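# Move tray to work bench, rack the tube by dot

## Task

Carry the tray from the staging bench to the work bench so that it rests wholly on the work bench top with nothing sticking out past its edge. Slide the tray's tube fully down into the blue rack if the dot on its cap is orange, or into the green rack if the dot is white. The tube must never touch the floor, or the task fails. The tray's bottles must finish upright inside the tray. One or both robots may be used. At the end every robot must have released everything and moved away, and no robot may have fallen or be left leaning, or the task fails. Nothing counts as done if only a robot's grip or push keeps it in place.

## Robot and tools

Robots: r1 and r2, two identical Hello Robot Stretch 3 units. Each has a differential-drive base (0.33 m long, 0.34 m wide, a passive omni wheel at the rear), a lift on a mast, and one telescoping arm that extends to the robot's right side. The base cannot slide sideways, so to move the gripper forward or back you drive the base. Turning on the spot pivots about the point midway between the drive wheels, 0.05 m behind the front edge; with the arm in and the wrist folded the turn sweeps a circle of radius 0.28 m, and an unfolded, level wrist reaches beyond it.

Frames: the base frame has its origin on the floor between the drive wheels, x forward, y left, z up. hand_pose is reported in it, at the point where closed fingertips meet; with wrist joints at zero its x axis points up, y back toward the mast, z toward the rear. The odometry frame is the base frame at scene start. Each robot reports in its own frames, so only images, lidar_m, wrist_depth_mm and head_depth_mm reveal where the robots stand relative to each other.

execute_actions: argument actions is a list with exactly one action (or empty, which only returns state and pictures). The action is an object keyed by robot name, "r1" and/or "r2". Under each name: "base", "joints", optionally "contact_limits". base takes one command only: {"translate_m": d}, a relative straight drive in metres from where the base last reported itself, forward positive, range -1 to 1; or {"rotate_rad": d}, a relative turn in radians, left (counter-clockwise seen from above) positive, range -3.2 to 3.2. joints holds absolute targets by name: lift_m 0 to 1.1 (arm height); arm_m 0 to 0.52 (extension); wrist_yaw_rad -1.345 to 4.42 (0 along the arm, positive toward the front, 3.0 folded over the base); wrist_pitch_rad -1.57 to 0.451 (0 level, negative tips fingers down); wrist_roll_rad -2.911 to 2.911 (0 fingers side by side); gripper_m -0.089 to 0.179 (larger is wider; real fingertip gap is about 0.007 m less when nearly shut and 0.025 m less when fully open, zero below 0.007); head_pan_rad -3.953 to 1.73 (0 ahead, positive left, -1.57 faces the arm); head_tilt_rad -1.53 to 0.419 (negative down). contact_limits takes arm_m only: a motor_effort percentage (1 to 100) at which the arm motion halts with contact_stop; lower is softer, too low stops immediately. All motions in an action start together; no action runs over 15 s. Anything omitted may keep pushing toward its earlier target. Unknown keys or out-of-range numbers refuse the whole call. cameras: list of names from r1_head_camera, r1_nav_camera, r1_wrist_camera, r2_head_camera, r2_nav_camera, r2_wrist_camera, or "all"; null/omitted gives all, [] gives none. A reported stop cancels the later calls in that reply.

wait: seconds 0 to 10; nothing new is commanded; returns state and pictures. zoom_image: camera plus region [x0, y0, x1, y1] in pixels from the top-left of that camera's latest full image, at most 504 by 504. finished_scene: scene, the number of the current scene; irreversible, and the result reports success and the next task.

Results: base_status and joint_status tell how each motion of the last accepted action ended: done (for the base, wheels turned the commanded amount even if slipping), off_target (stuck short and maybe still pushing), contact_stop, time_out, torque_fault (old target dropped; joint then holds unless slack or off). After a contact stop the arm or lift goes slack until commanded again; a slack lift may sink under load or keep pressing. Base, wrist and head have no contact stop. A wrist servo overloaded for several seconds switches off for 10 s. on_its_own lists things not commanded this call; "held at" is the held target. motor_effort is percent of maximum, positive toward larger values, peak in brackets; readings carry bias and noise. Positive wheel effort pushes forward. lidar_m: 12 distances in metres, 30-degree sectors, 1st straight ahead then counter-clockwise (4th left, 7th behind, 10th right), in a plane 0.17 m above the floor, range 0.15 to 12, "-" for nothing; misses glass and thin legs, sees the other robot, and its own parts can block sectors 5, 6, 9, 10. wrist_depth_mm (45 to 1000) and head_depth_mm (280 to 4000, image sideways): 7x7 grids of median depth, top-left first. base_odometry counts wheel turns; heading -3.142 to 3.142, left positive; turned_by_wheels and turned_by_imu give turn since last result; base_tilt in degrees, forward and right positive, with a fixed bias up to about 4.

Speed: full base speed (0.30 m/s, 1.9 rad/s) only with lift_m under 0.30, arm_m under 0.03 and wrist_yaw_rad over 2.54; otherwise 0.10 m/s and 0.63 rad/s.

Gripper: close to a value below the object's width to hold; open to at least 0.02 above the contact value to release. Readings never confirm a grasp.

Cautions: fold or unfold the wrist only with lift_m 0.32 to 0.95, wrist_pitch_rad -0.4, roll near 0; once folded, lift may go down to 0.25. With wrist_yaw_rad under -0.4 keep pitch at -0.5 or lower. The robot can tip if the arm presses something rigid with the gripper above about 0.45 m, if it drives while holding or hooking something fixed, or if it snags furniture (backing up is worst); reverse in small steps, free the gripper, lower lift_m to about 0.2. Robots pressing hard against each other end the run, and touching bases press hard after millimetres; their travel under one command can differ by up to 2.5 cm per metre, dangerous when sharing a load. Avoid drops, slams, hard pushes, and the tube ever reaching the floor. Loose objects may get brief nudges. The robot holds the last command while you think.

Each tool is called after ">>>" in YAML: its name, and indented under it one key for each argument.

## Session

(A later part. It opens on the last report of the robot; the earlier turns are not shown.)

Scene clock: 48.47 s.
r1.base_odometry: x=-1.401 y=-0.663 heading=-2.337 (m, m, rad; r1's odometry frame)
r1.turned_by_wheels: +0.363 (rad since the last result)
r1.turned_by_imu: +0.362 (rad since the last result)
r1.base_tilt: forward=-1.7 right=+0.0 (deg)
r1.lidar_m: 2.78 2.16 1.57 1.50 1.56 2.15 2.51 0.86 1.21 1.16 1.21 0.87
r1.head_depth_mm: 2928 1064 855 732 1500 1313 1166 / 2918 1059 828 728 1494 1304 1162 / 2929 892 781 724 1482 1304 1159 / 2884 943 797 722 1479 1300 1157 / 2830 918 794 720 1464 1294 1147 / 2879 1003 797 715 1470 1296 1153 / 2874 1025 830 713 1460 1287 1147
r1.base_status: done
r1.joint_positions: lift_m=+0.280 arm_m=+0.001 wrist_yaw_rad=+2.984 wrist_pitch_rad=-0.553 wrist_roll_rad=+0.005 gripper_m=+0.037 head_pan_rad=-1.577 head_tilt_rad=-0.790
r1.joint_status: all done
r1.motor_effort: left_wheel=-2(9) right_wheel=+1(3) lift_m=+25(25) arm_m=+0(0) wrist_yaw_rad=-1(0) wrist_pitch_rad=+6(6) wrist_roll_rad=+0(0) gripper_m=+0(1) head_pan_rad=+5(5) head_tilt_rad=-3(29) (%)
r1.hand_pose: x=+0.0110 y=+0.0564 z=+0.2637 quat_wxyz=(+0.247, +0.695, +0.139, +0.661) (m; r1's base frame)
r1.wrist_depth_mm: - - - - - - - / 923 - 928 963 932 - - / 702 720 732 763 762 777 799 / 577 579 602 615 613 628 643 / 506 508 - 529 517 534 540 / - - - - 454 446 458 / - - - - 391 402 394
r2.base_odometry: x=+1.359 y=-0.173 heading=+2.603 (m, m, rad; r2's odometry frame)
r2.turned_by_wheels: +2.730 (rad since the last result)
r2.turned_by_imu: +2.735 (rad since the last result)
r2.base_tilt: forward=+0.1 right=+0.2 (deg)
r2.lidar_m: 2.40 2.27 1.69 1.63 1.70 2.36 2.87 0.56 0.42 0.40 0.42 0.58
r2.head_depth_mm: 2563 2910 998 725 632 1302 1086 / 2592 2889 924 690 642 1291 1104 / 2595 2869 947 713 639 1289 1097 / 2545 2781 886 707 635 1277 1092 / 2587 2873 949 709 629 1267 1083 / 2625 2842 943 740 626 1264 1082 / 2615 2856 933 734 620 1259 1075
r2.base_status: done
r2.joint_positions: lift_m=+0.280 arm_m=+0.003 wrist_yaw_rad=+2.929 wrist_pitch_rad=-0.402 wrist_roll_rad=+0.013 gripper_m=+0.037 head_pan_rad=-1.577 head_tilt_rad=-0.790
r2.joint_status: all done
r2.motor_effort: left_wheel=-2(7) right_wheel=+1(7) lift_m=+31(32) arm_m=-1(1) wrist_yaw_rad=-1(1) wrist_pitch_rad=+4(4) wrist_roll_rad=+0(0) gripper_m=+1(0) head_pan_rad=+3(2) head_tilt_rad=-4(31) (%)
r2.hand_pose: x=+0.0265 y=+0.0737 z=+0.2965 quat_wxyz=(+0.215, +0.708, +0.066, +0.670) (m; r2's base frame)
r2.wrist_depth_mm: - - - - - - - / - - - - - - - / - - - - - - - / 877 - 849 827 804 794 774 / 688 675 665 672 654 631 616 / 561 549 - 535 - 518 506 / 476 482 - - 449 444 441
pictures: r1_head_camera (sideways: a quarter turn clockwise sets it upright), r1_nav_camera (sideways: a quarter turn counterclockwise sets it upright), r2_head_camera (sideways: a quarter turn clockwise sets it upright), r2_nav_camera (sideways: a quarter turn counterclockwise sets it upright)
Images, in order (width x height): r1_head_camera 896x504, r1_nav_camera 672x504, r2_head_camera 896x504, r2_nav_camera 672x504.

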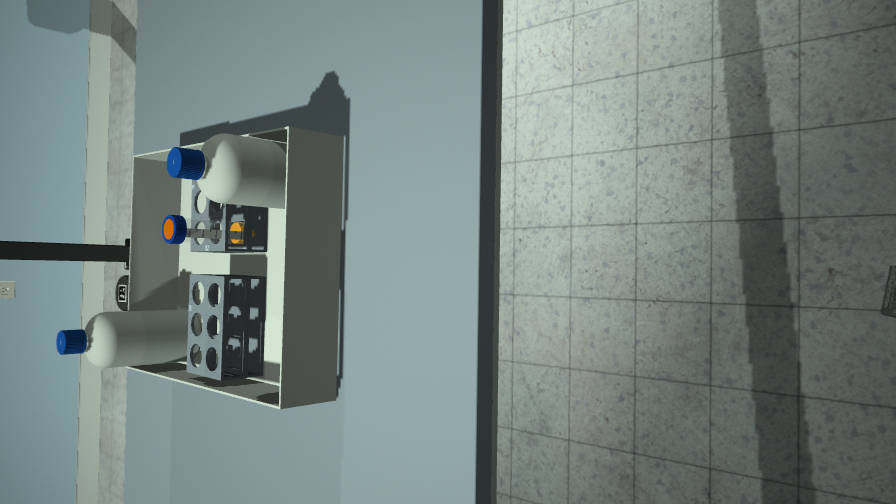

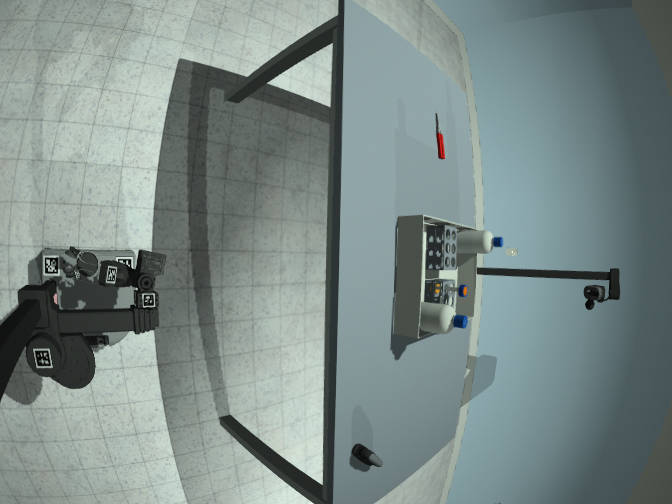

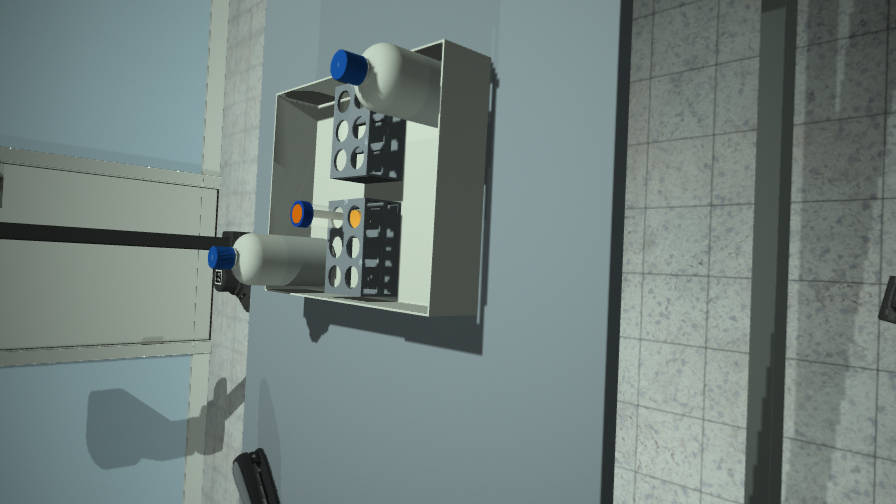

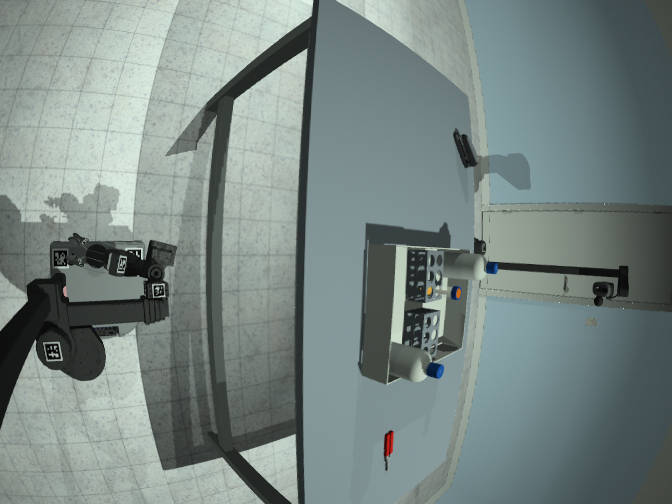

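>>> execute_actions:
  actions:
    - {"r1":{"joints":{"lift_m":0.95,"wrist_pitch_rad":-0.4}},"r2":{"joints":{"lift_m":0.95,"wrist_pitch_rad":-0.4}}}
  cameras: []

>>> execute_actions:
  actions:
    - {"r1":{"joints":{"wrist_yaw_rad":0,"gripper_m":0.1}},"r2":{"joints":{"wrist_yaw_rad":0,"gripper_m":0.1}}}
  cameras: []

>>> execute_actions:
  actions:
    - {"r1":{"joints":{"lift_m":1.1,"wrist_pitch_rad":-1.57,"wrist_roll_rad":1.57}},"r2":{"joints":{"lift_m":1.1,"wrist_pitch_rad":-1.57,"wrist_roll_rad":1.57}}}

Scene clock: 61.93 s.
r1.base_odometry: x=-1.401 y=-0.663 heading=-2.337 (m, m, rad; r1's odometry frame)
r1.turned_by_wheels: +0.000 (rad since the last result)
r1.turned_by_imu: +0.000 (rad since the last result)
r1.base_tilt: forward=-1.6 right=+0.1 (deg)
r1.lidar_m: 2.78 2.16 1.58 1.50 1.55 2.15 2.52 0.86 1.21 1.16 1.21 0.87
r1.head_depth_mm: 2896 1062 867 - - 1271 1167 / 2903 1060 827 746 - 1282 1165 / 2922 892 782 743 - - - / 2876 943 797 722 - - - / 2824 919 794 729 - 1246 1171 / 2884 1002 796 715 - 1269 1149 / 2878 1026 830 712 1465 1283 1148
r1.base_status: not commanded
r1.joint_positions: lift_m=+0.950 arm_m=+0.001 wrist_yaw_rad=+2.984 wrist_pitch_rad=-0.420 wrist_roll_rad=+0.005 gripper_m=+0.037 head_pan_rad=-1.577 head_tilt_rad=-0.790
r1.joint_status: all done
r1.motor_effort: left_wheel=-2(2) right_wheel=+0(0) lift_m=+30(29) arm_m=+0(0) wrist_yaw_rad=+0(1) wrist_pitch_rad=+10(10) wrist_roll_rad=+1(0) gripper_m=-1(0) head_pan_rad=+5(5) head_tilt_rad=-4(3) (%)
r1.hand_pose: x=+0.0139 y=+0.0749 z=+0.9621 quat_wxyz=(+0.202, +0.703, +0.092, +0.676) (m; r1's base frame)
r1.wrist_depth_mm: - - - - - - - / - - - - - - - / - - - - - - - / - - - - - - - / - - - - - - - / - - - - - - - / - - - - - - -
r2.base_odometry: x=+1.359 y=-0.173 heading=+2.603 (m, m, rad; r2's odometry frame)
r2.turned_by_wheels: +0.000 (rad since the last result)
r2.turned_by_imu: +0.001 (rad since the last result)
r2.base_tilt: forward=+0.1 right=+0.1 (deg)
r2.lidar_m: 2.39 2.28 1.69 1.63 1.70 2.37 2.87 0.56 0.42 0.40 0.42 0.58
r2.head_depth_mm: 2580 2889 996 827 - 1260 1088 / 2595 2889 923 691 - 1263 1105 / 2549 2890 947 779 - - 1121 / 2538 2786 881 709 - - - / 2588 2855 949 724 - 1224 1094 / 2590 2864 941 740 640 1235 1079 / 2614 2872 933 732 621 1258 1071
r2.base_status: not commanded
r2.joint_positions: lift_m=+0.950 arm_m=+0.003 wrist_yaw_rad=+2.929 wrist_pitch_rad=-0.414 wrist_roll_rad=+0.013 gripper_m=+0.037 head_pan_rad=-1.577 head_tilt_rad=-0.790
r2.joint_status: all done
r2.motor_effort: left_wheel=-2(1) right_wheel=+1(1) lift_m=+48(51) arm_m=-1(1) wrist_yaw_rad=-1(1) wrist_pitch_rad=+4(5) wrist_roll_rad=+0(0) gripper_m=+0(1) head_pan_rad=+2(3) head_tilt_rad=-5(5) (%)
r2.hand_pose: x=+0.0262 y=+0.0722 z=+0.9632 quat_wxyz=(+0.219, +0.707, +0.070, +0.668) (m; r2's base frame)
r2.wrist_depth_mm: - - - - - - - / - - - - - - - / - - - - - - - / - - - - - - - / - - - - - - - / - - - - - - - / - - - - - - -
pictures: none
No camera images: the call's "cameras" was empty. Leave "cameras" out to get every camera's image.

Scene clock: 64.43 s.
r1.base_odometry: x=-1.401 y=-0.663 heading=-2.337 (m, m, rad; r1's odometry frame)
r1.turned_by_wheels: +0.000 (rad since the last result)
r1.turned_by_imu: +0.000 (rad since the last result)
r1.base_tilt: forward=-1.6 right=-0.1 (deg)
r1.lidar_m: 2.78 2.16 1.59 1.50 1.56 2.16 2.52 0.86 1.21 1.16 1.21 0.87
r1.head_depth_mm: 2923 1068 865 - - - 1121 / 2954 1059 827 - - - 1131 / 2923 892 796 - - - 1140 / 2866 940 796 - - - 1141 / 2818 919 794 704 1466 1296 1148 / 2894 1003 796 715 1468 1286 1148 / 2841 1025 829 713 1467 1292 1146
r1.base_status: not commanded
r1.joint_positions: lift_m=+0.950 arm_m=+0.001 wrist_yaw_rad=+0.002 wrist_pitch_rad=-0.420 wrist_roll_rad=+0.005 gripper_m=+0.100 head_pan_rad=-1.577 head_tilt_rad=-0.790
r1.joint_status: all done
r1.motor_effort: left_wheel=-1(2) right_wheel=+0(1) lift_m=+29(29) arm_m=+0(1) wrist_yaw_rad=-2(2) wrist_pitch_rad=+9(9) wrist_roll_rad=+0(0) gripper_m=+1(99) head_pan_rad=+5(4) head_tilt_rad=-4(5) (%)
r1.hand_pose: x=-0.0211 y=-0.3706 z=+0.9621 quat_wxyz=(+0.690, +0.148, -0.693, -0.147) (m; r1's base frame)
r1.wrist_depth_mm: - - - - - - - / - - - - - - - / 709 722 667 665 721 797 921 / 553 554 531 535 568 610 607 / 445 452 489 454 481 485 493 / 376 391 387 391 396 412 411 / - - - - - - -
r2.base_odometry: x=+1.359 y=-0.173 heading=+2.603 (m, m, rad; r2's odometry frame)
r2.turned_by_wheels: +0.000 (rad since the last result)
r2.turned_by_imu: +0.000 (rad since the last result)
r2.base_tilt: forward=+0.1 right=+0.3 (deg)
r2.lidar_m: 2.40 2.28 1.69 1.63 1.70 2.36 2.87 0.56 0.42 0.40 0.42 0.58
r2.head_depth_mm: 2577 2862 997 826 - - 1078 / 2604 2880 924 682 - - 1081 / 2506 2894 946 813 - - 1094 / 2543 2786 882 - - - 1088 / 2583 2881 950 733 629 1270 1085 / 2604 2858 943 740 625 1260 1081 / 2602 2848 933 734 619 1256 1074
r2.base_status: not commanded
r2.joint_positions: lift_m=+0.950 arm_m=+0.003 wrist_yaw_rad=+0.002 wrist_pitch_rad=-0.414 wrist_roll_rad=+0.013 gripper_m=+0.100 head_pan_rad=-1.577 head_tilt_rad=-0.790
r2.joint_status: all done
r2.motor_effort: left_wheel=-2(2) right_wheel=+1(1) lift_m=+48(48) arm_m=-1(1) wrist_yaw_rad=-3(4) wrist_pitch_rad=+4(4) wrist_roll_rad=+0(0) gripper_m=+1(83) head_pan_rad=+2(2) head_tilt_rad=-5(5) (%)
r2.hand_pose: x=-0.0210 y=-0.3724 z=+0.9632 quat_wxyz=(+0.688, +0.146, -0.696, -0.146) (m; r2's base frame)
r2.wrist_depth_mm: - - - - - - - / - - - - - - - / - 853 858 662 725 792 768 / 658 649 641 556 540 360 582 / 525 512 521 393 393 373 475 / 427 426 410 401 395 388 392 / 360 357 345 346 344 331 336
pictures: none
No camera images: the call's "cameras" was empty. Leave "cameras" out to get every camera's image.

Scene clock: 66.63 s.
r1.base_odometry: x=-1.401 y=-0.663 heading=-2.337 (m, m, rad; r1's odometry frame)
r1.turned_by_wheels: +0.000 (rad since the last result)
r1.turned_by_imu: +0.000 (rad since the last result)
r1.base_tilt: forward=-1.6 right=+0.0 (deg)
r1.lidar_m: 2.78 2.16 1.58 1.50 1.55 2.15 2.52 0.86 1.20 1.16 1.20 0.86
r1.head_depth_mm: - - - - - 1285 1164 / - - - - - - 1166 / - - - - - - - / 2825 1018 796 - - 1255 1155 / 2830 919 795 746 - 1248 1156 / 2893 1003 796 724 1470 1271 1149 / 2872 1026 832 714 1462 1284 1145
r1.base_status: not commanded
r1.joint_positions: lift_m=+1.099 arm_m=+0.001 wrist_yaw_rad=+0.001 wrist_pitch_rad=-1.560 wrist_roll_rad=+1.563 gripper_m=+0.100 head_pan_rad=-1.577 head_tilt_rad=-0.790
r1.joint_status: all done
joint sent to its limit — the command would take r1.wrist_pitch_rad past its lower limit, so that joint was sent only as far as its limit.
r1.motor_effort: left_wheel=-2(1) right_wheel=+0(1) lift_m=+30(30) arm_m=-1(0) wrist_yaw_rad=-2(3) wrist_pitch_rad=-4(9) wrist_roll_rad=+2(4) gripper_m=+1(0) head_pan_rad=+4(5) head_tilt_rad=-3(3) (%)
r1.hand_pose: x=-0.0216 y=-0.1249 z=+0.9816 quat_wxyz=(+0.003, +0.003, -0.711, -0.703) (m; r1's base frame)
r1.wrist_depth_mm: - - - - - - - / - - - - - - - / - - - - - - - / - - - - - - - / 459 - - - - - - / 460 - - - - - - / 428 - - - - - -
r2.base_odometry: x=+1.359 y=-0.173 heading=+2.603 (m, m, rad; r2's odometry frame)
r2.turned_by_wheels: +0.000 (rad since the last result)
r2.turned_by_imu: +0.000 (rad since the last result)
r2.base_tilt: forward=+0.2 right=+0.3 (deg)
r2.lidar_m: 2.40 2.28 1.68 1.63 1.71 2.37 2.87 0.56 0.42 0.40 0.42 0.58
r2.head_depth_mm: - - - - - 1277 1087 / - - - - - 1243 1104 / - - - - - - - / 2547 2828 873 - - - 1093 / 2586 2875 948 770 - 1223 1089 / 2611 2849 943 742 624 1243 1079 / 2619 2858 933 735 621 1258 1074
r2.base_status: not commanded
r2.joint_positions: lift_m=+1.100 arm_m=+0.003 wrist_yaw_rad=+0.002 wrist_pitch_rad=-1.562 wrist_roll_rad=+1.563 gripper_m=+0.100 head_pan_rad=-1.577 head_tilt_rad=-0.790
r2.joint_status: all done
r2.motor_effort: left_wheel=-2(1) right_wheel=+1(1) lift_m=+48(49) arm_m=-1(1) wrist_yaw_rad=-2(3) wrist_pitch_rad=-3(5) wrist_roll_rad=+2(1) gripper_m=+1(1) head_pan_rad=+2(3) head_tilt_rad=-5(5) (%)
r2.hand_pose: x=-0.0216 y=-0.1255 z=+0.9820 quat_wxyz=(+0.004, +0.003, -0.710, -0.704) (m; r2's base frame)
r2.wrist_depth_mm: 374 - - - - - - / 379 394 - - - - - / 389 395 - - - - - / 400 398 - - - - - / 407 404 - - - - - / 415 415 - - - - - / 426 422 - - - - -
pictures: r1_head_camera (sideways: a quarter turn clockwise sets it upright), r1_nav_camera (sideways: a quarter turn counterclockwise sets it upright), r1_wrist_camera, r2_head_camera (sideways: a quarter turn clockwise sets it upright), r2_nav_camera (sideways: a quarter turn counterclockwise sets it upright), r2_wrist_camera
Images, in order (width x height): r1_head_camera 896x504, r1_nav_camera 672x504, r1_wrist_camera 644x364, r2_head_camera 896x504, r2_nav_camera 672x504, r2_wrist_camera 644x364.

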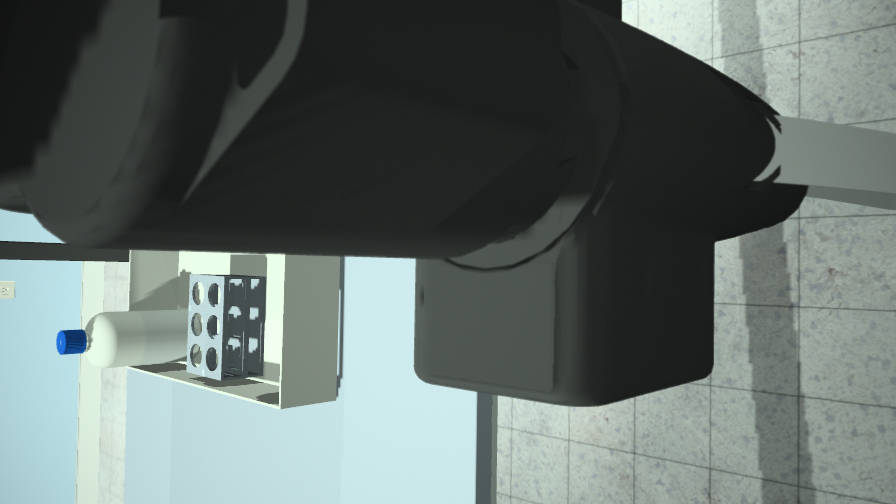

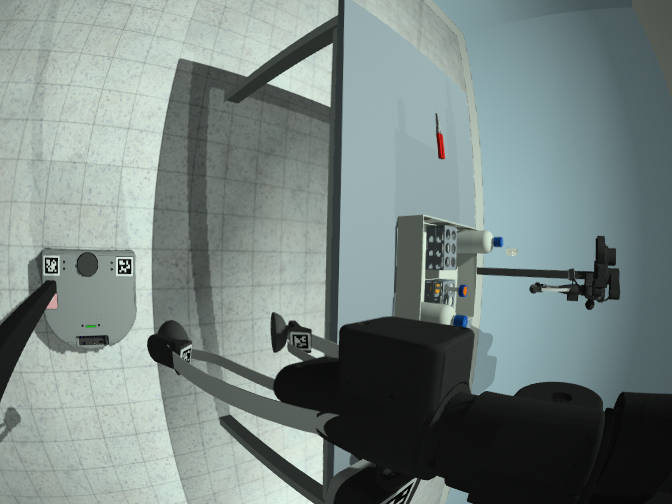

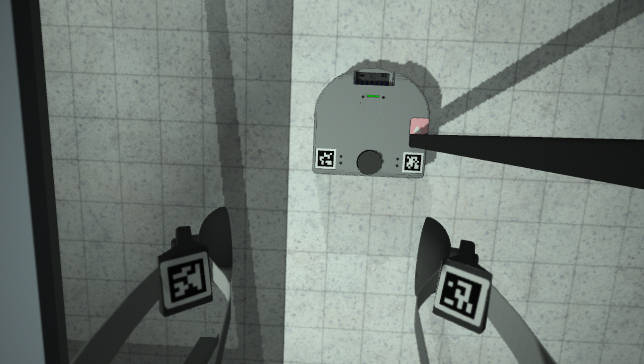

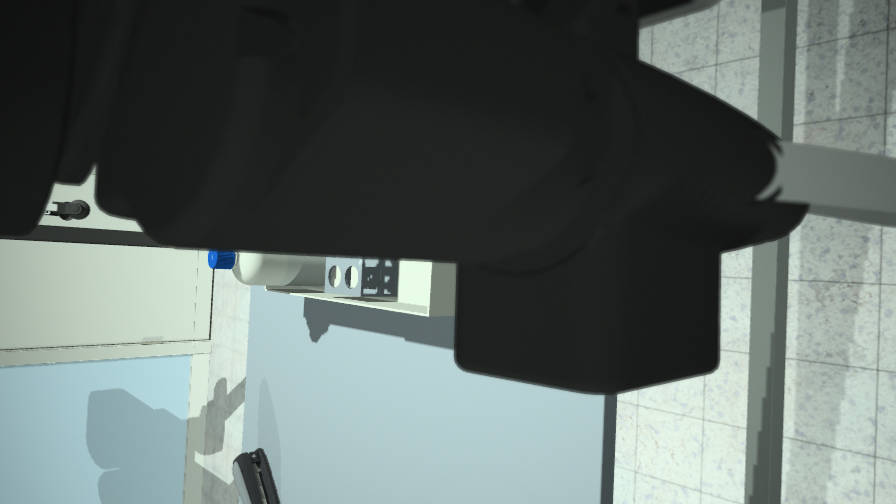

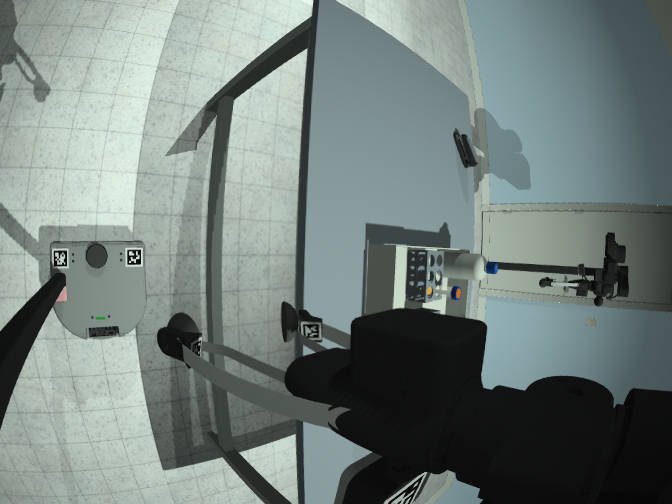

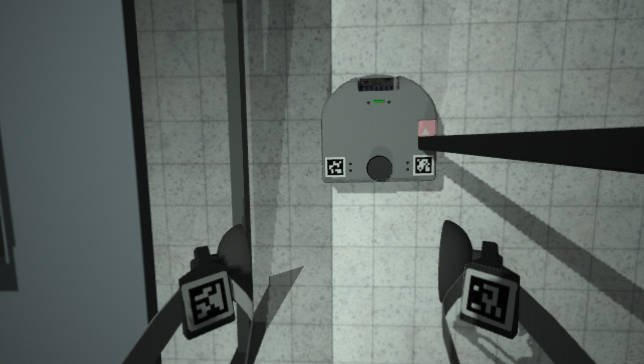

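>>> execute_actions:
  actions:
    - {"r1":{"base":{"rotate_rad":-1.0}},"r2":{"base":{"translate_m":-0.08},"joints":{"arm_m":0.42}}}
  cameras: []

>>> execute_actions:
  actions:
    - {"r1":{"base":{"translate_m":0.26}}}
  cameras: []

>>> execute_actions:
  actions:
    - {"r1":{"base":{"rotate_rad":1.0}}}
  cameras: []

>>> execute_actions:
  actions:
    - {"r1":{"base":{"translate_m":-0.12},"joints":{"arm_m":0.3}}}

Scene clock: 80.30 s.
r1.base_odometry: x=-1.401 y=-0.663 heading=+2.946 (m, m, rad; r1's odometry frame)
r1.turned_by_wheels: -1.000 (rad since the last result)
r1.turned_by_imu: -0.999 (rad since the last result)
r1.base_tilt: forward=-1.6 right=-0.1 (deg)
r1.lidar_m: 1.22 0.87 2.78 2.05 1.55 1.50 1.58 2.27 2.51 0.86 1.19 1.16
r1.head_depth_mm: - - - - - 1286 1164 / - - - - - - 1161 / - - - - - - - / 3461 2552 2003 - - 1250 1158 / 3306 2509 977 1158 - 1246 1152 / 3300 1032 856 1693 1466 1268 1156 / 3260 1027 809 1589 1459 1286 1147
r1.base_status: done
r1.joint_positions: lift_m=+1.099 arm_m=+0.001 wrist_yaw_rad=+0.001 wrist_pitch_rad=-1.560 wrist_roll_rad=+1.563 gripper_m=+0.100 head_pan_rad=-1.577 head_tilt_rad=-0.790
r1.joint_status: not commanded
r1.motor_effort: left_wheel=+1(6) right_wheel=-2(4) lift_m=+30(29) arm_m=+0(1) wrist_yaw_rad=-2(1) wrist_pitch_rad=-4(4) wrist_roll_rad=+2(3) gripper_m=+0(0) head_pan_rad=+4(5) head_tilt_rad=-4(3) (%)
r1.hand_pose: x=-0.0216 y=-0.1249 z=+0.9816 quat_wxyz=(+0.003, +0.003, -0.711, -0.703) (m; r1's base frame)
r1.wrist_depth_mm: - - - - - - - / - - - - - - - / - - - - - - - / - - - - - - - / - - - - - - - / - - - - - - - / - - - - - - -
r2.base_odometry: x=+1.428 y=-0.214 heading=+2.603 (m, m, rad; r2's odometry frame)
r2.turned_by_wheels: +0.000 (rad since the last result)
r2.turned_by_imu: +0.000 (rad since the last result)
r2.base_tilt: forward=-0.2 right=+0.3 (deg)
r2.lidar_m: 2.48 2.28 1.69 1.64 1.70 2.37 2.79 0.56 0.41 0.40 0.42 0.58
r2.head_depth_mm: 2565 2889 996 771 631 1297 1088 / 2591 2879 983 721 641 1293 1102 / 2567 2887 944 691 638 1289 1098 / - 2901 932 708 635 1276 1092 / 2574 2816 859 699 629 1271 1084 / 2621 2851 941 716 625 1264 1082 / 2631 2865 935 734 620 1259 1075
r2.base_status: done
r2.joint_positions: lift_m=+1.100 arm_m=+0.420 wrist_yaw_rad=+0.001 wrist_pitch_rad=-1.562 wrist_roll_rad=+1.564 gripper_m=+0.100 head_pan_rad=-1.577 head_tilt_rad=-0.790
r2.joint_status: all done
r2.motor_effort: left_wheel=-2(6) right_wheel=+1(3) lift_m=+47(47) arm_m=+4(3) wrist_yaw_rad=-1(3) wrist_pitch_rad=-3(3) wrist_roll_rad=+2(2) gripper_m=+1(0) head_pan_rad=+2(3) head_tilt_rad=-5(5) (%)
r2.hand_pose: x=-0.0216 y=-0.5424 z=+0.9820 quat_wxyz=(+0.003, +0.002, -0.710, -0.704) (m; r2's base frame)
r2.wrist_depth_mm: 370 368 361 359 357 - - / 378 314 345 229 364 363 - / 386 326 373 373 371 368 - / 390 388 383 380 376 376 - / 400 336 392 389 386 - - / 339 368 402 397 396 - - / 354 352 369 397 400 - -
pictures: none
No camera images: the call's "cameras" was empty. Leave "cameras" out to get every camera's image.

Scene clock: 84.67 s.
r1.base_odometry: x=-1.656 y=-0.612 heading=+2.946 (m, m, rad; r1's odometry frame)
r1.turned_by_wheels: +0.000 (rad since the last result)
r1.turned_by_imu: +0.000 (rad since the last result)
r1.base_tilt: forward=-1.6 right=+0.0 (deg)
r1.lidar_m: 0.99 0.63 2.64 2.34 1.77 1.71 1.81 2.60 2.63 0.88 0.97 0.95
r1.head_depth_mm: - - - - - 1290 1165 / - - - - - - 1160 / - - - - - - - / 3488 1840 840 - - 1251 1156 / 3324 1041 837 745 - 1245 1154 / 3251 1033 831 715 602 1265 1149 / 3223 1025 830 697 601 546 1145
r1.base_status: done
r1.joint_positions: lift_m=+1.099 arm_m=+0.001 wrist_yaw_rad=+0.001 wrist_pitch_rad=-1.560 wrist_roll_rad=+1.563 gripper_m=+0.100 head_pan_rad=-1.577 head_tilt_rad=-0.790
r1.joint_status: not commanded
r1.motor_effort: left_wheel=+1(8) right_wheel=-1(3) lift_m=+29(29) arm_m=+0(1) wrist_yaw_rad=-2(1) wrist_pitch_rad=-4(4) wrist_roll_rad=+3(2) gripper_m=+0(1) head_pan_rad=+5(5) head_tilt_rad=-5(3) (%)
r1.hand_pose: x=-0.0216 y=-0.1249 z=+0.9816 quat_wxyz=(+0.003, +0.003, -0.711, -0.703) (m; r1's base frame)
r1.wrist_depth_mm: - - - - - - - / - - - - - - - / - - - - - - - / - - - - - - - / 403 - - - - - - / 407 406 - - - - - / 423 414 421 - - - -
r2.base_odometry: x=+1.428 y=-0.214 heading=+2.603 (m, m, rad; r2's odometry frame)
r2.turned_by_wheels: +0.000 (rad since the last result)
r2.turned_by_imu: +0.000 (rad since the last result)
r2.base_tilt: forward=+0.1 right=+0.4 (deg)
r2.lidar_m: 2.47 2.27 1.69 1.63 1.70 2.36 2.79 0.56 0.41 0.40 0.42 0.58
r2.head_depth_mm: 2587 2877 995 774 631 1301 1086 / 2535 2880 984 720 641 1296 1102 / 2556 2849 941 692 637 1287 1096 / - 2911 932 710 635 1278 1090 / 2561 2839 859 697 629 1270 1087 / 2628 2850 944 717 625 1262 1082 / 2601 2851 933 734 621 1256 1074
r2.base_status: not commanded
r2.joint_positions: lift_m=+1.100 arm_m=+0.420 wrist_yaw_rad=+0.001 wrist_pitch_rad=-1.562 wrist_roll_rad=+1.564 gripper_m=+0.100 head_pan_rad=-1.577 head_tilt_rad=-0.790
r2.joint_status: not commanded
r2.motor_effort: left_wheel=-2(2) right_wheel=+1(1) lift_m=+48(48) arm_m=+4(4) wrist_yaw_rad=-1(1) wrist_pitch_rad=-3(3) wrist_roll_rad=+2(2) gripper_m=+1(0) head_pan_rad=+2(3) head_tilt_rad=-5(5) (%)
r2.hand_pose: x=-0.0216 y=-0.5424 z=+0.9820 quat_wxyz=(+0.003, +0.002, -0.710, -0.704) (m; r2's base frame)
r2.wrist_depth_mm: 370 367 361 360 358 - - / 377 314 344 228 361 361 - / 386 323 374 374 370 366 - / 392 386 383 378 377 378 - / 402 338 389 387 385 - - / 339 373 399 397 394 - - / 355 350 372 395 404 - -
pictures: none
No camera images: the call's "cameras" was empty. Leave "cameras" out to get every camera's image.

Scene clock: 87.23 s.
r1.base_odometry: x=-1.656 y=-0.612 heading=-2.337 (m, m, rad; r1's odometry frame)
r1.turned_by_wheels: +1.000 (rad since the last result)
r1.turned_by_imu: +0.999 (rad since the last result)
r1.base_tilt: forward=-1.7 right=+0.0 (deg)
r1.lidar_m: 2.65 2.46 1.80 1.71 1.78 2.46 2.61 0.88 0.98 0.94 0.98 0.63
r1.head_depth_mm: - - - - - 1240 1165 / - - - - - - 1162 / - - - - - - - / 2664 2537 829 - - 1258 1158 / 2723 2520 837 746 - 1248 1155 / 2700 1032 834 715 602 1224 1146 / 2696 1027 821 697 600 555 1149
r1.base_status: done
r1.joint_positions: lift_m=+1.099 arm_m=+0.001 wrist_yaw_rad=+0.001 wrist_pitch_rad=-1.560 wrist_roll_rad=+1.563 gripper_m=+0.100 head_pan_rad=-1.577 head_tilt_rad=-0.790
r1.joint_status: not commanded
r1.motor_effort: left_wheel=-2(6) right_wheel=+1(3) lift_m=+30(30) arm_m=+0(0) wrist_yaw_rad=-1(2) wrist_pitch_rad=-4(4) wrist_roll_rad=+2(3) gripper_m=+0(0) head_pan_rad=+5(5) head_tilt_rad=-4(5) (%)
r1.hand_pose: x=-0.0216 y=-0.1249 z=+0.9816 quat_wxyz=(+0.003, +0.003, -0.711, -0.703) (m; r1's base frame)
r1.wrist_depth_mm: 360 362 - - - - - / 367 370 - - - - - / 374 374 - - - - - / 387 385 - - - - - / 393 401 - - - - - / 411 408 - - - - - / 414 423 - - - - -
r2.base_odometry: x=+1.428 y=-0.214 heading=+2.603 (m, m, rad; r2's odometry frame)
r2.turned_by_wheels: +0.000 (rad since the last result)
r2.turned_by_imu: +0.000 (rad since the last result)
r2.base_tilt: forward=+0.1 right=+0.4 (deg)
r2.lidar_m: 2.47 2.28 1.68 1.63 1.71 2.36 2.79 0.56 0.41 0.40 0.42 0.58
r2.head_depth_mm: 2588 2904 997 772 631 1297 1089 / 2593 2928 985 720 642 1292 1101 / 2483 2900 942 692 639 1283 1098 / - 2867 932 708 633 1281 1092 / 2609 2842 856 697 629 1271 1084 / 2604 2832 944 716 625 1263 1080 / 2608 2856 933 734 621 1252 1077
r2.base_status: not commanded
r2.joint_positions: lift_m=+1.100 arm_m=+0.420 wrist_yaw_rad=+0.001 wrist_pitch_rad=-1.562 wrist_roll_rad=+1.564 gripper_m=+0.100 head_pan_rad=-1.577 head_tilt_rad=-0.790
r2.joint_status: not commanded
r2.motor_effort: left_wheel=-2(2) right_wheel=+1(1) lift_m=+47(47) arm_m=+4(4) wrist_yaw_rad=-2(2) wrist_pitch_rad=-3(3) wrist_roll_rad=+1(1) gripper_m=+0(0) head_pan_rad=+3(2) head_tilt_rad=-5(4) (%)
r2.hand_pose: x=-0.0216 y=-0.5424 z=+0.9820 quat_wxyz=(+0.003, +0.002, -0.710, -0.704) (m; r2's base frame)
r2.wrist_depth_mm: 367 367 362 357 357 - - / 378 313 345 230 367 362 - / 386 323 374 372 373 368 - / 394 390 384 380 377 376 - / 396 339 389 386 386 - - / 338 371 399 397 390 - - / 356 353 373 393 404 - -
pictures: none
No camera images: the call's "cameras" was empty. Leave "cameras" out to get every camera's image.

Scene clock: 90.63 s.
r1.base_odometry: x=-1.573 y=-0.526 heading=-2.337 (m, m, rad; r1's odometry frame)
r1.turned_by_wheels: +0.000 (rad since the last result)
r1.turned_by_imu: +0.000 (rad since the last result)
r1.base_tilt: forward=-1.6 right=-0.1 (deg)
r1.lidar_m: 2.76 2.47 1.80 1.72 1.78 2.46 2.50 0.77 0.98 0.95 0.98 0.74
r1.head_depth_mm: 2666 2583 856 713 612 566 1165 / - 2574 607 641 611 565 1165 / - 2546 749 652 609 563 1162 / - 1459 825 653 607 561 1155 / 2785 804 771 658 603 560 1154 / 2728 1033 789 654 602 558 1150 / 2730 1026 828 696 600 555 1145
r1.base_status: done
r1.joint_positions: lift_m=+1.099 arm_m=+0.300 wrist_yaw_rad=+0.000 wrist_pitch_rad=-1.561 wrist_roll_rad=+1.565 gripper_m=+0.100 head_pan_rad=-1.577 head_tilt_rad=-0.790
r1.joint_status: all done
r1.motor_effort: left_wheel=-1(7) right_wheel=+1(3) lift_m=+30(29) arm_m=+2(3) wrist_yaw_rad=-1(2) wrist_pitch_rad=-4(4) wrist_roll_rad=+2(3) gripper_m=+1(0) head_pan_rad=+4(5) head_tilt_rad=-5(6) (%)
r1.hand_pose: x=-0.0215 y=-0.4229 z=+0.9816 quat_wxyz=(+0.002, +0.002, -0.710, -0.704) (m; r1's base frame)
r1.wrist_depth_mm: 314 312 305 353 356 - - / 324 311 231 365 360 - - / 313 343 371 374 367 - - / 384 377 381 382 382 - - / 377 386 385 385 388 - - / 368 343 395 402 396 - - / 421 417 363 414 411 - -
r2.base_odometry: x=+1.428 y=-0.214 heading=+2.603 (m, m, rad; r2's odometry frame)
r2.turned_by_wheels: +0.000 (rad since the last result)
r2.turned_by_imu: +0.000 (rad since the last result)
r2.base_tilt: forward=+0.1 right=+0.2 (deg)
r2.lidar_m: 2.47 2.28 1.68 1.63 1.70 2.37 2.79 0.56 0.42 0.40 0.42 0.58
r2.head_depth_mm: 2586 2865 998 775 631 1305 1087 / 2578 2874 985 721 641 1290 1099 / 2552 2887 942 690 637 1283 1095 / - 2848 933 708 634 1275 1093 / 2579 2809 856 698 630 1273 1085 / 2599 2844 944 717 625 1258 1082 / 2609 2865 932 733 620 1255 1079
r2.base_status: not commanded
r2.joint_positions: lift_m=+1.100 arm_m=+0.420 wrist_yaw_rad=+0.001 wrist_pitch_rad=-1.562 wrist_roll_rad=+1.564 gripper_m=+0.100 head_pan_rad=-1.577 head_tilt_rad=-0.790
r2.joint_status: not commanded
r2.motor_effort: left_wheel=-2(2) right_wheel=+1(1) lift_m=+48(48) arm_m=+4(4) wrist_yaw_rad=-1(1) wrist_pitch_rad=-3(3) wrist_roll_rad=+2(2) gripper_m=+0(0) head_pan_rad=+3(2) head_tilt_rad=-5(5) (%)
r2.hand_pose: x=-0.0216 y=-0.5424 z=+0.9820 quat_wxyz=(+0.003, +0.002, -0.710, -0.704) (m; r2's base frame)
r2.wrist_depth_mm: 369 367 361 359 357 - - / 379 314 346 229 364 363 - / 387 323 373 370 372 367 - / 389 388 384 380 378 379 - / 400 336 390 390 386 - - / 339 370 400 400 396 - - / 353 354 372 395 403 - -
pictures: r1_head_camera (sideways: a quarter turn clockwise sets it upright), r1_nav_camera (sideways: a quarter turn counterclockwise sets it upright), r1_wrist_camera, r2_head_camera (sideways: a quarter turn clockwise sets it upright), r2_nav_camera (sideways: a quarter turn counterclockwise sets it upright), r2_wrist_camera
Images, in order (width x height): r1_head_camera 896x504, r1_nav_camera 672x504, r1_wrist_camera 644x364, r2_head_camera 896x504, r2_nav_camera 672x504, r2_wrist_camera 644x364.

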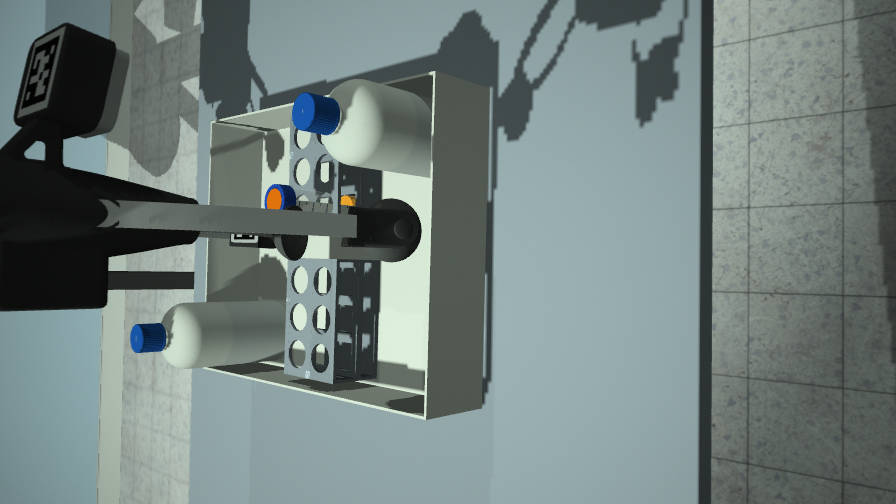

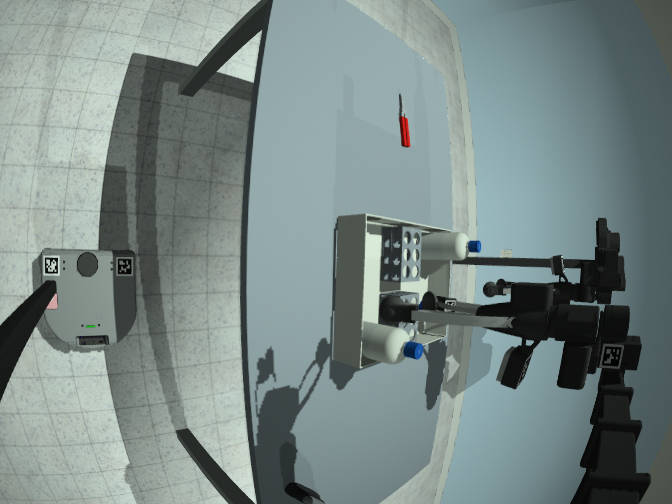

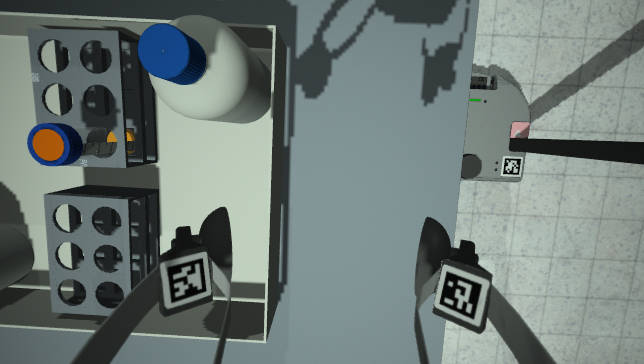

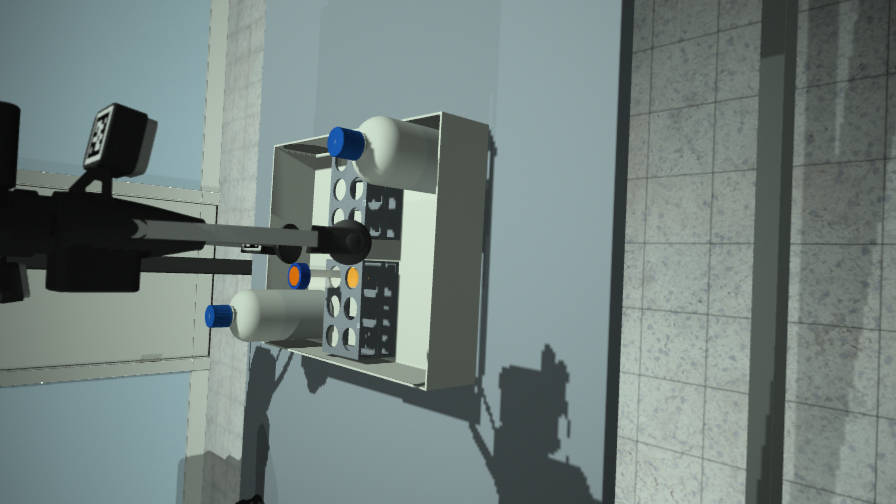

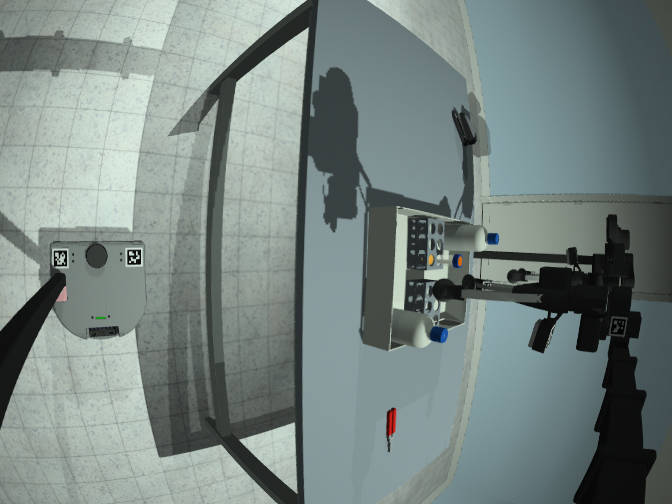

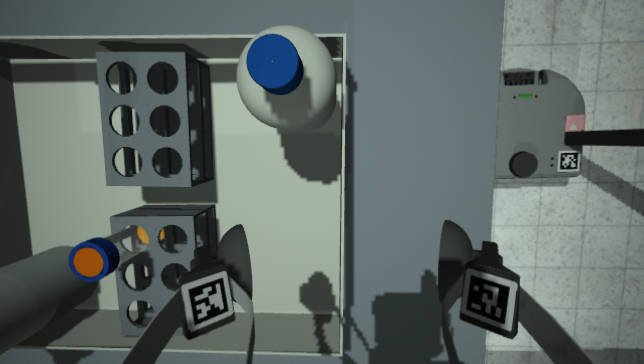

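>>> execute_actions:
  actions:
    - {"r1":{"joints":{"arm_m":0.345,"lift_m":1.0}},"r2":{"joints":{"lift_m":1.0}}}
  cameras: ["r1_head_camera","r1_wrist_camera","r2_head_camera","r2_wrist_camera"]

Scene clock: 96.70 s.
r1.base_odometry: x=-1.573 y=-0.526 heading=-2.337 (m, m, rad; r1's odometry frame)
r1.turned_by_wheels: +0.000 (rad since the last result)
r1.turned_by_imu: +0.000 (rad since the last result)
r1.base_tilt: forward=-1.6 right=+0.0 (deg)
r1.lidar_m: 2.76 2.46 1.80 1.72 1.78 2.46 2.50 0.77 0.98 0.95 0.98 0.74
r1.head_depth_mm: 2769 2583 854 713 613 568 1166 / - 2757 606 641 611 565 1163 / - 907 752 660 609 563 1159 / 1424 - 836 660 606 561 1159 / 2730 792 773 657 604 559 1153 / 2716 1032 789 654 603 558 1153 / 2723 1025 830 696 599 556 1144
r1.base_status: not commanded
r1.joint_positions: lift_m=+1.000 arm_m=+0.345 wrist_yaw_rad=+0.000 wrist_pitch_rad=-1.561 wrist_roll_rad=+1.565 gripper_m=+0.100 head_pan_rad=-1.577 head_tilt_rad=-0.790
r1.joint_status: all done
r1.motor_effort: left_wheel=-1(2) right_wheel=+0(0) lift_m=+24(26) arm_m=+3(2) wrist_yaw_rad=+0(1) wrist_pitch_rad=-3(4) wrist_roll_rad=+2(2) gripper_m=+1(1) head_pan_rad=+4(5) head_tilt_rad=-3(4) (%)
r1.hand_pose: x=-0.0215 y=-0.4678 z=+0.8824 quat_wxyz=(+0.002, +0.002, -0.710, -0.704) (m; r1's base frame)
r1.wrist_depth_mm: 209 106 125 259 263 260 982 / 214 240 133 262 265 265 945 / 216 267 273 270 271 272 - / 221 280 280 280 277 278 - / 237 284 286 286 285 288 - / 235 263 294 296 295 292 - / 242 299 302 299 305 300 -
r2.base_odometry: x=+1.428 y=-0.214 heading=+2.603 (m, m, rad; r2's odometry frame)
r2.turned_by_wheels: +0.000 (rad since the last result)
r2.turned_by_imu: +0.000 (rad since the last result)
r2.base_tilt: forward=+0.0 right=+0.3 (deg)
r2.lidar_m: 2.48 2.28 1.69 1.64 1.71 2.36 2.79 0.56 0.42 0.40 0.42 0.58
r2.head_depth_mm: 2504 - 954 775 631 1303 1086 / - 2959 986 720 642 1291 1102 / - 2953 945 691 639 1287 1092 / 761 - 892 705 634 1282 1087 / 2585 2833 856 697 629 1269 1086 / 2592 2855 945 715 626 1261 1084 / 2575 2861 932 735 621 1258 1080
r2.base_status: not commanded
r2.joint_positions: lift_m=+1.000 arm_m=+0.420 wrist_yaw_rad=+0.001 wrist_pitch_rad=-1.562 wrist_roll_rad=+1.564 gripper_m=+0.100 head_pan_rad=-1.577 head_tilt_rad=-0.790
r2.joint_status: all done
r2.motor_effort: left_wheel=-2(2) right_wheel=+1(1) lift_m=+31(44) arm_m=+4(4) wrist_yaw_rad=-1(1) wrist_pitch_rad=-3(3) wrist_roll_rad=+2(2) gripper_m=+1(0) head_pan_rad=+2(3) head_tilt_rad=-5(5) (%)
r2.hand_pose: x=-0.0216 y=-0.5424 z=+0.8826 quat_wxyz=(+0.003, +0.002, -0.710, -0.704) (m; r2's base frame)
r2.wrist_depth_mm: 214 230 97 132 262 259 968 / 217 249 131 146 267 265 980 / 223 250 275 273 272 269 - / 228 254 284 278 279 274 - / 292 287 289 285 284 278 - / 237 265 293 291 290 283 - / 244 272 300 299 296 293 -
pictures: r1_head_camera (sideways: a quarter turn clockwise sets it upright), r1_wrist_camera, r2_head_camera (sideways: a quarter turn clockwise sets it upright), r2_wrist_camera
Images, in order (width x height): r1_head_camera 896x504, r1_wrist_camera 644x364, r2_head_camera 896x504, r2_wrist_camera 644x364.

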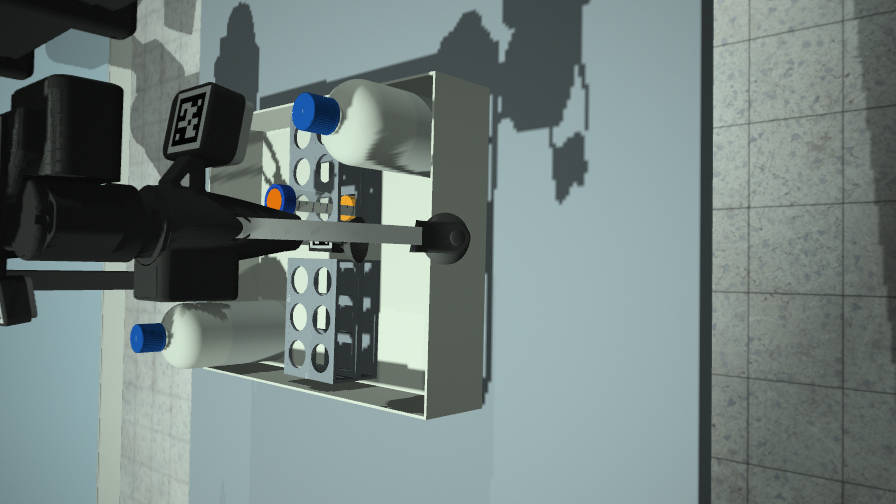

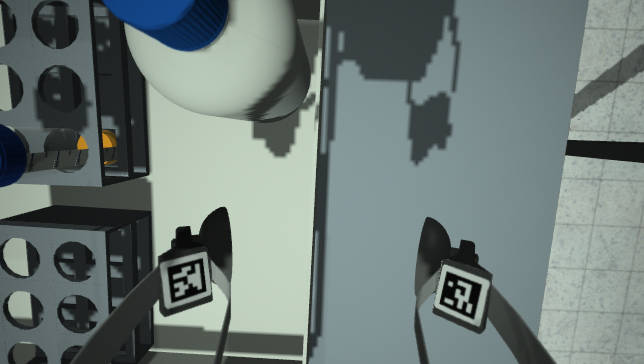

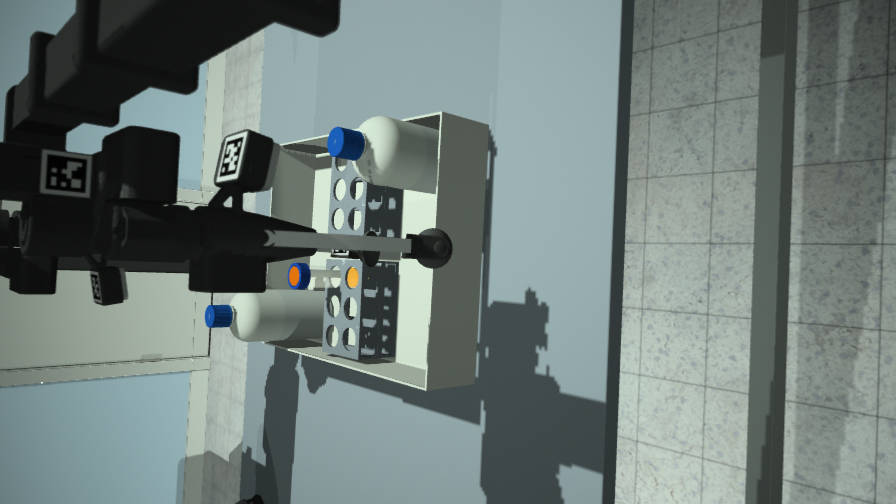

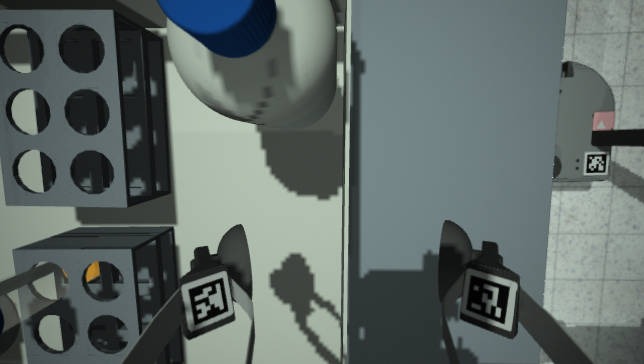

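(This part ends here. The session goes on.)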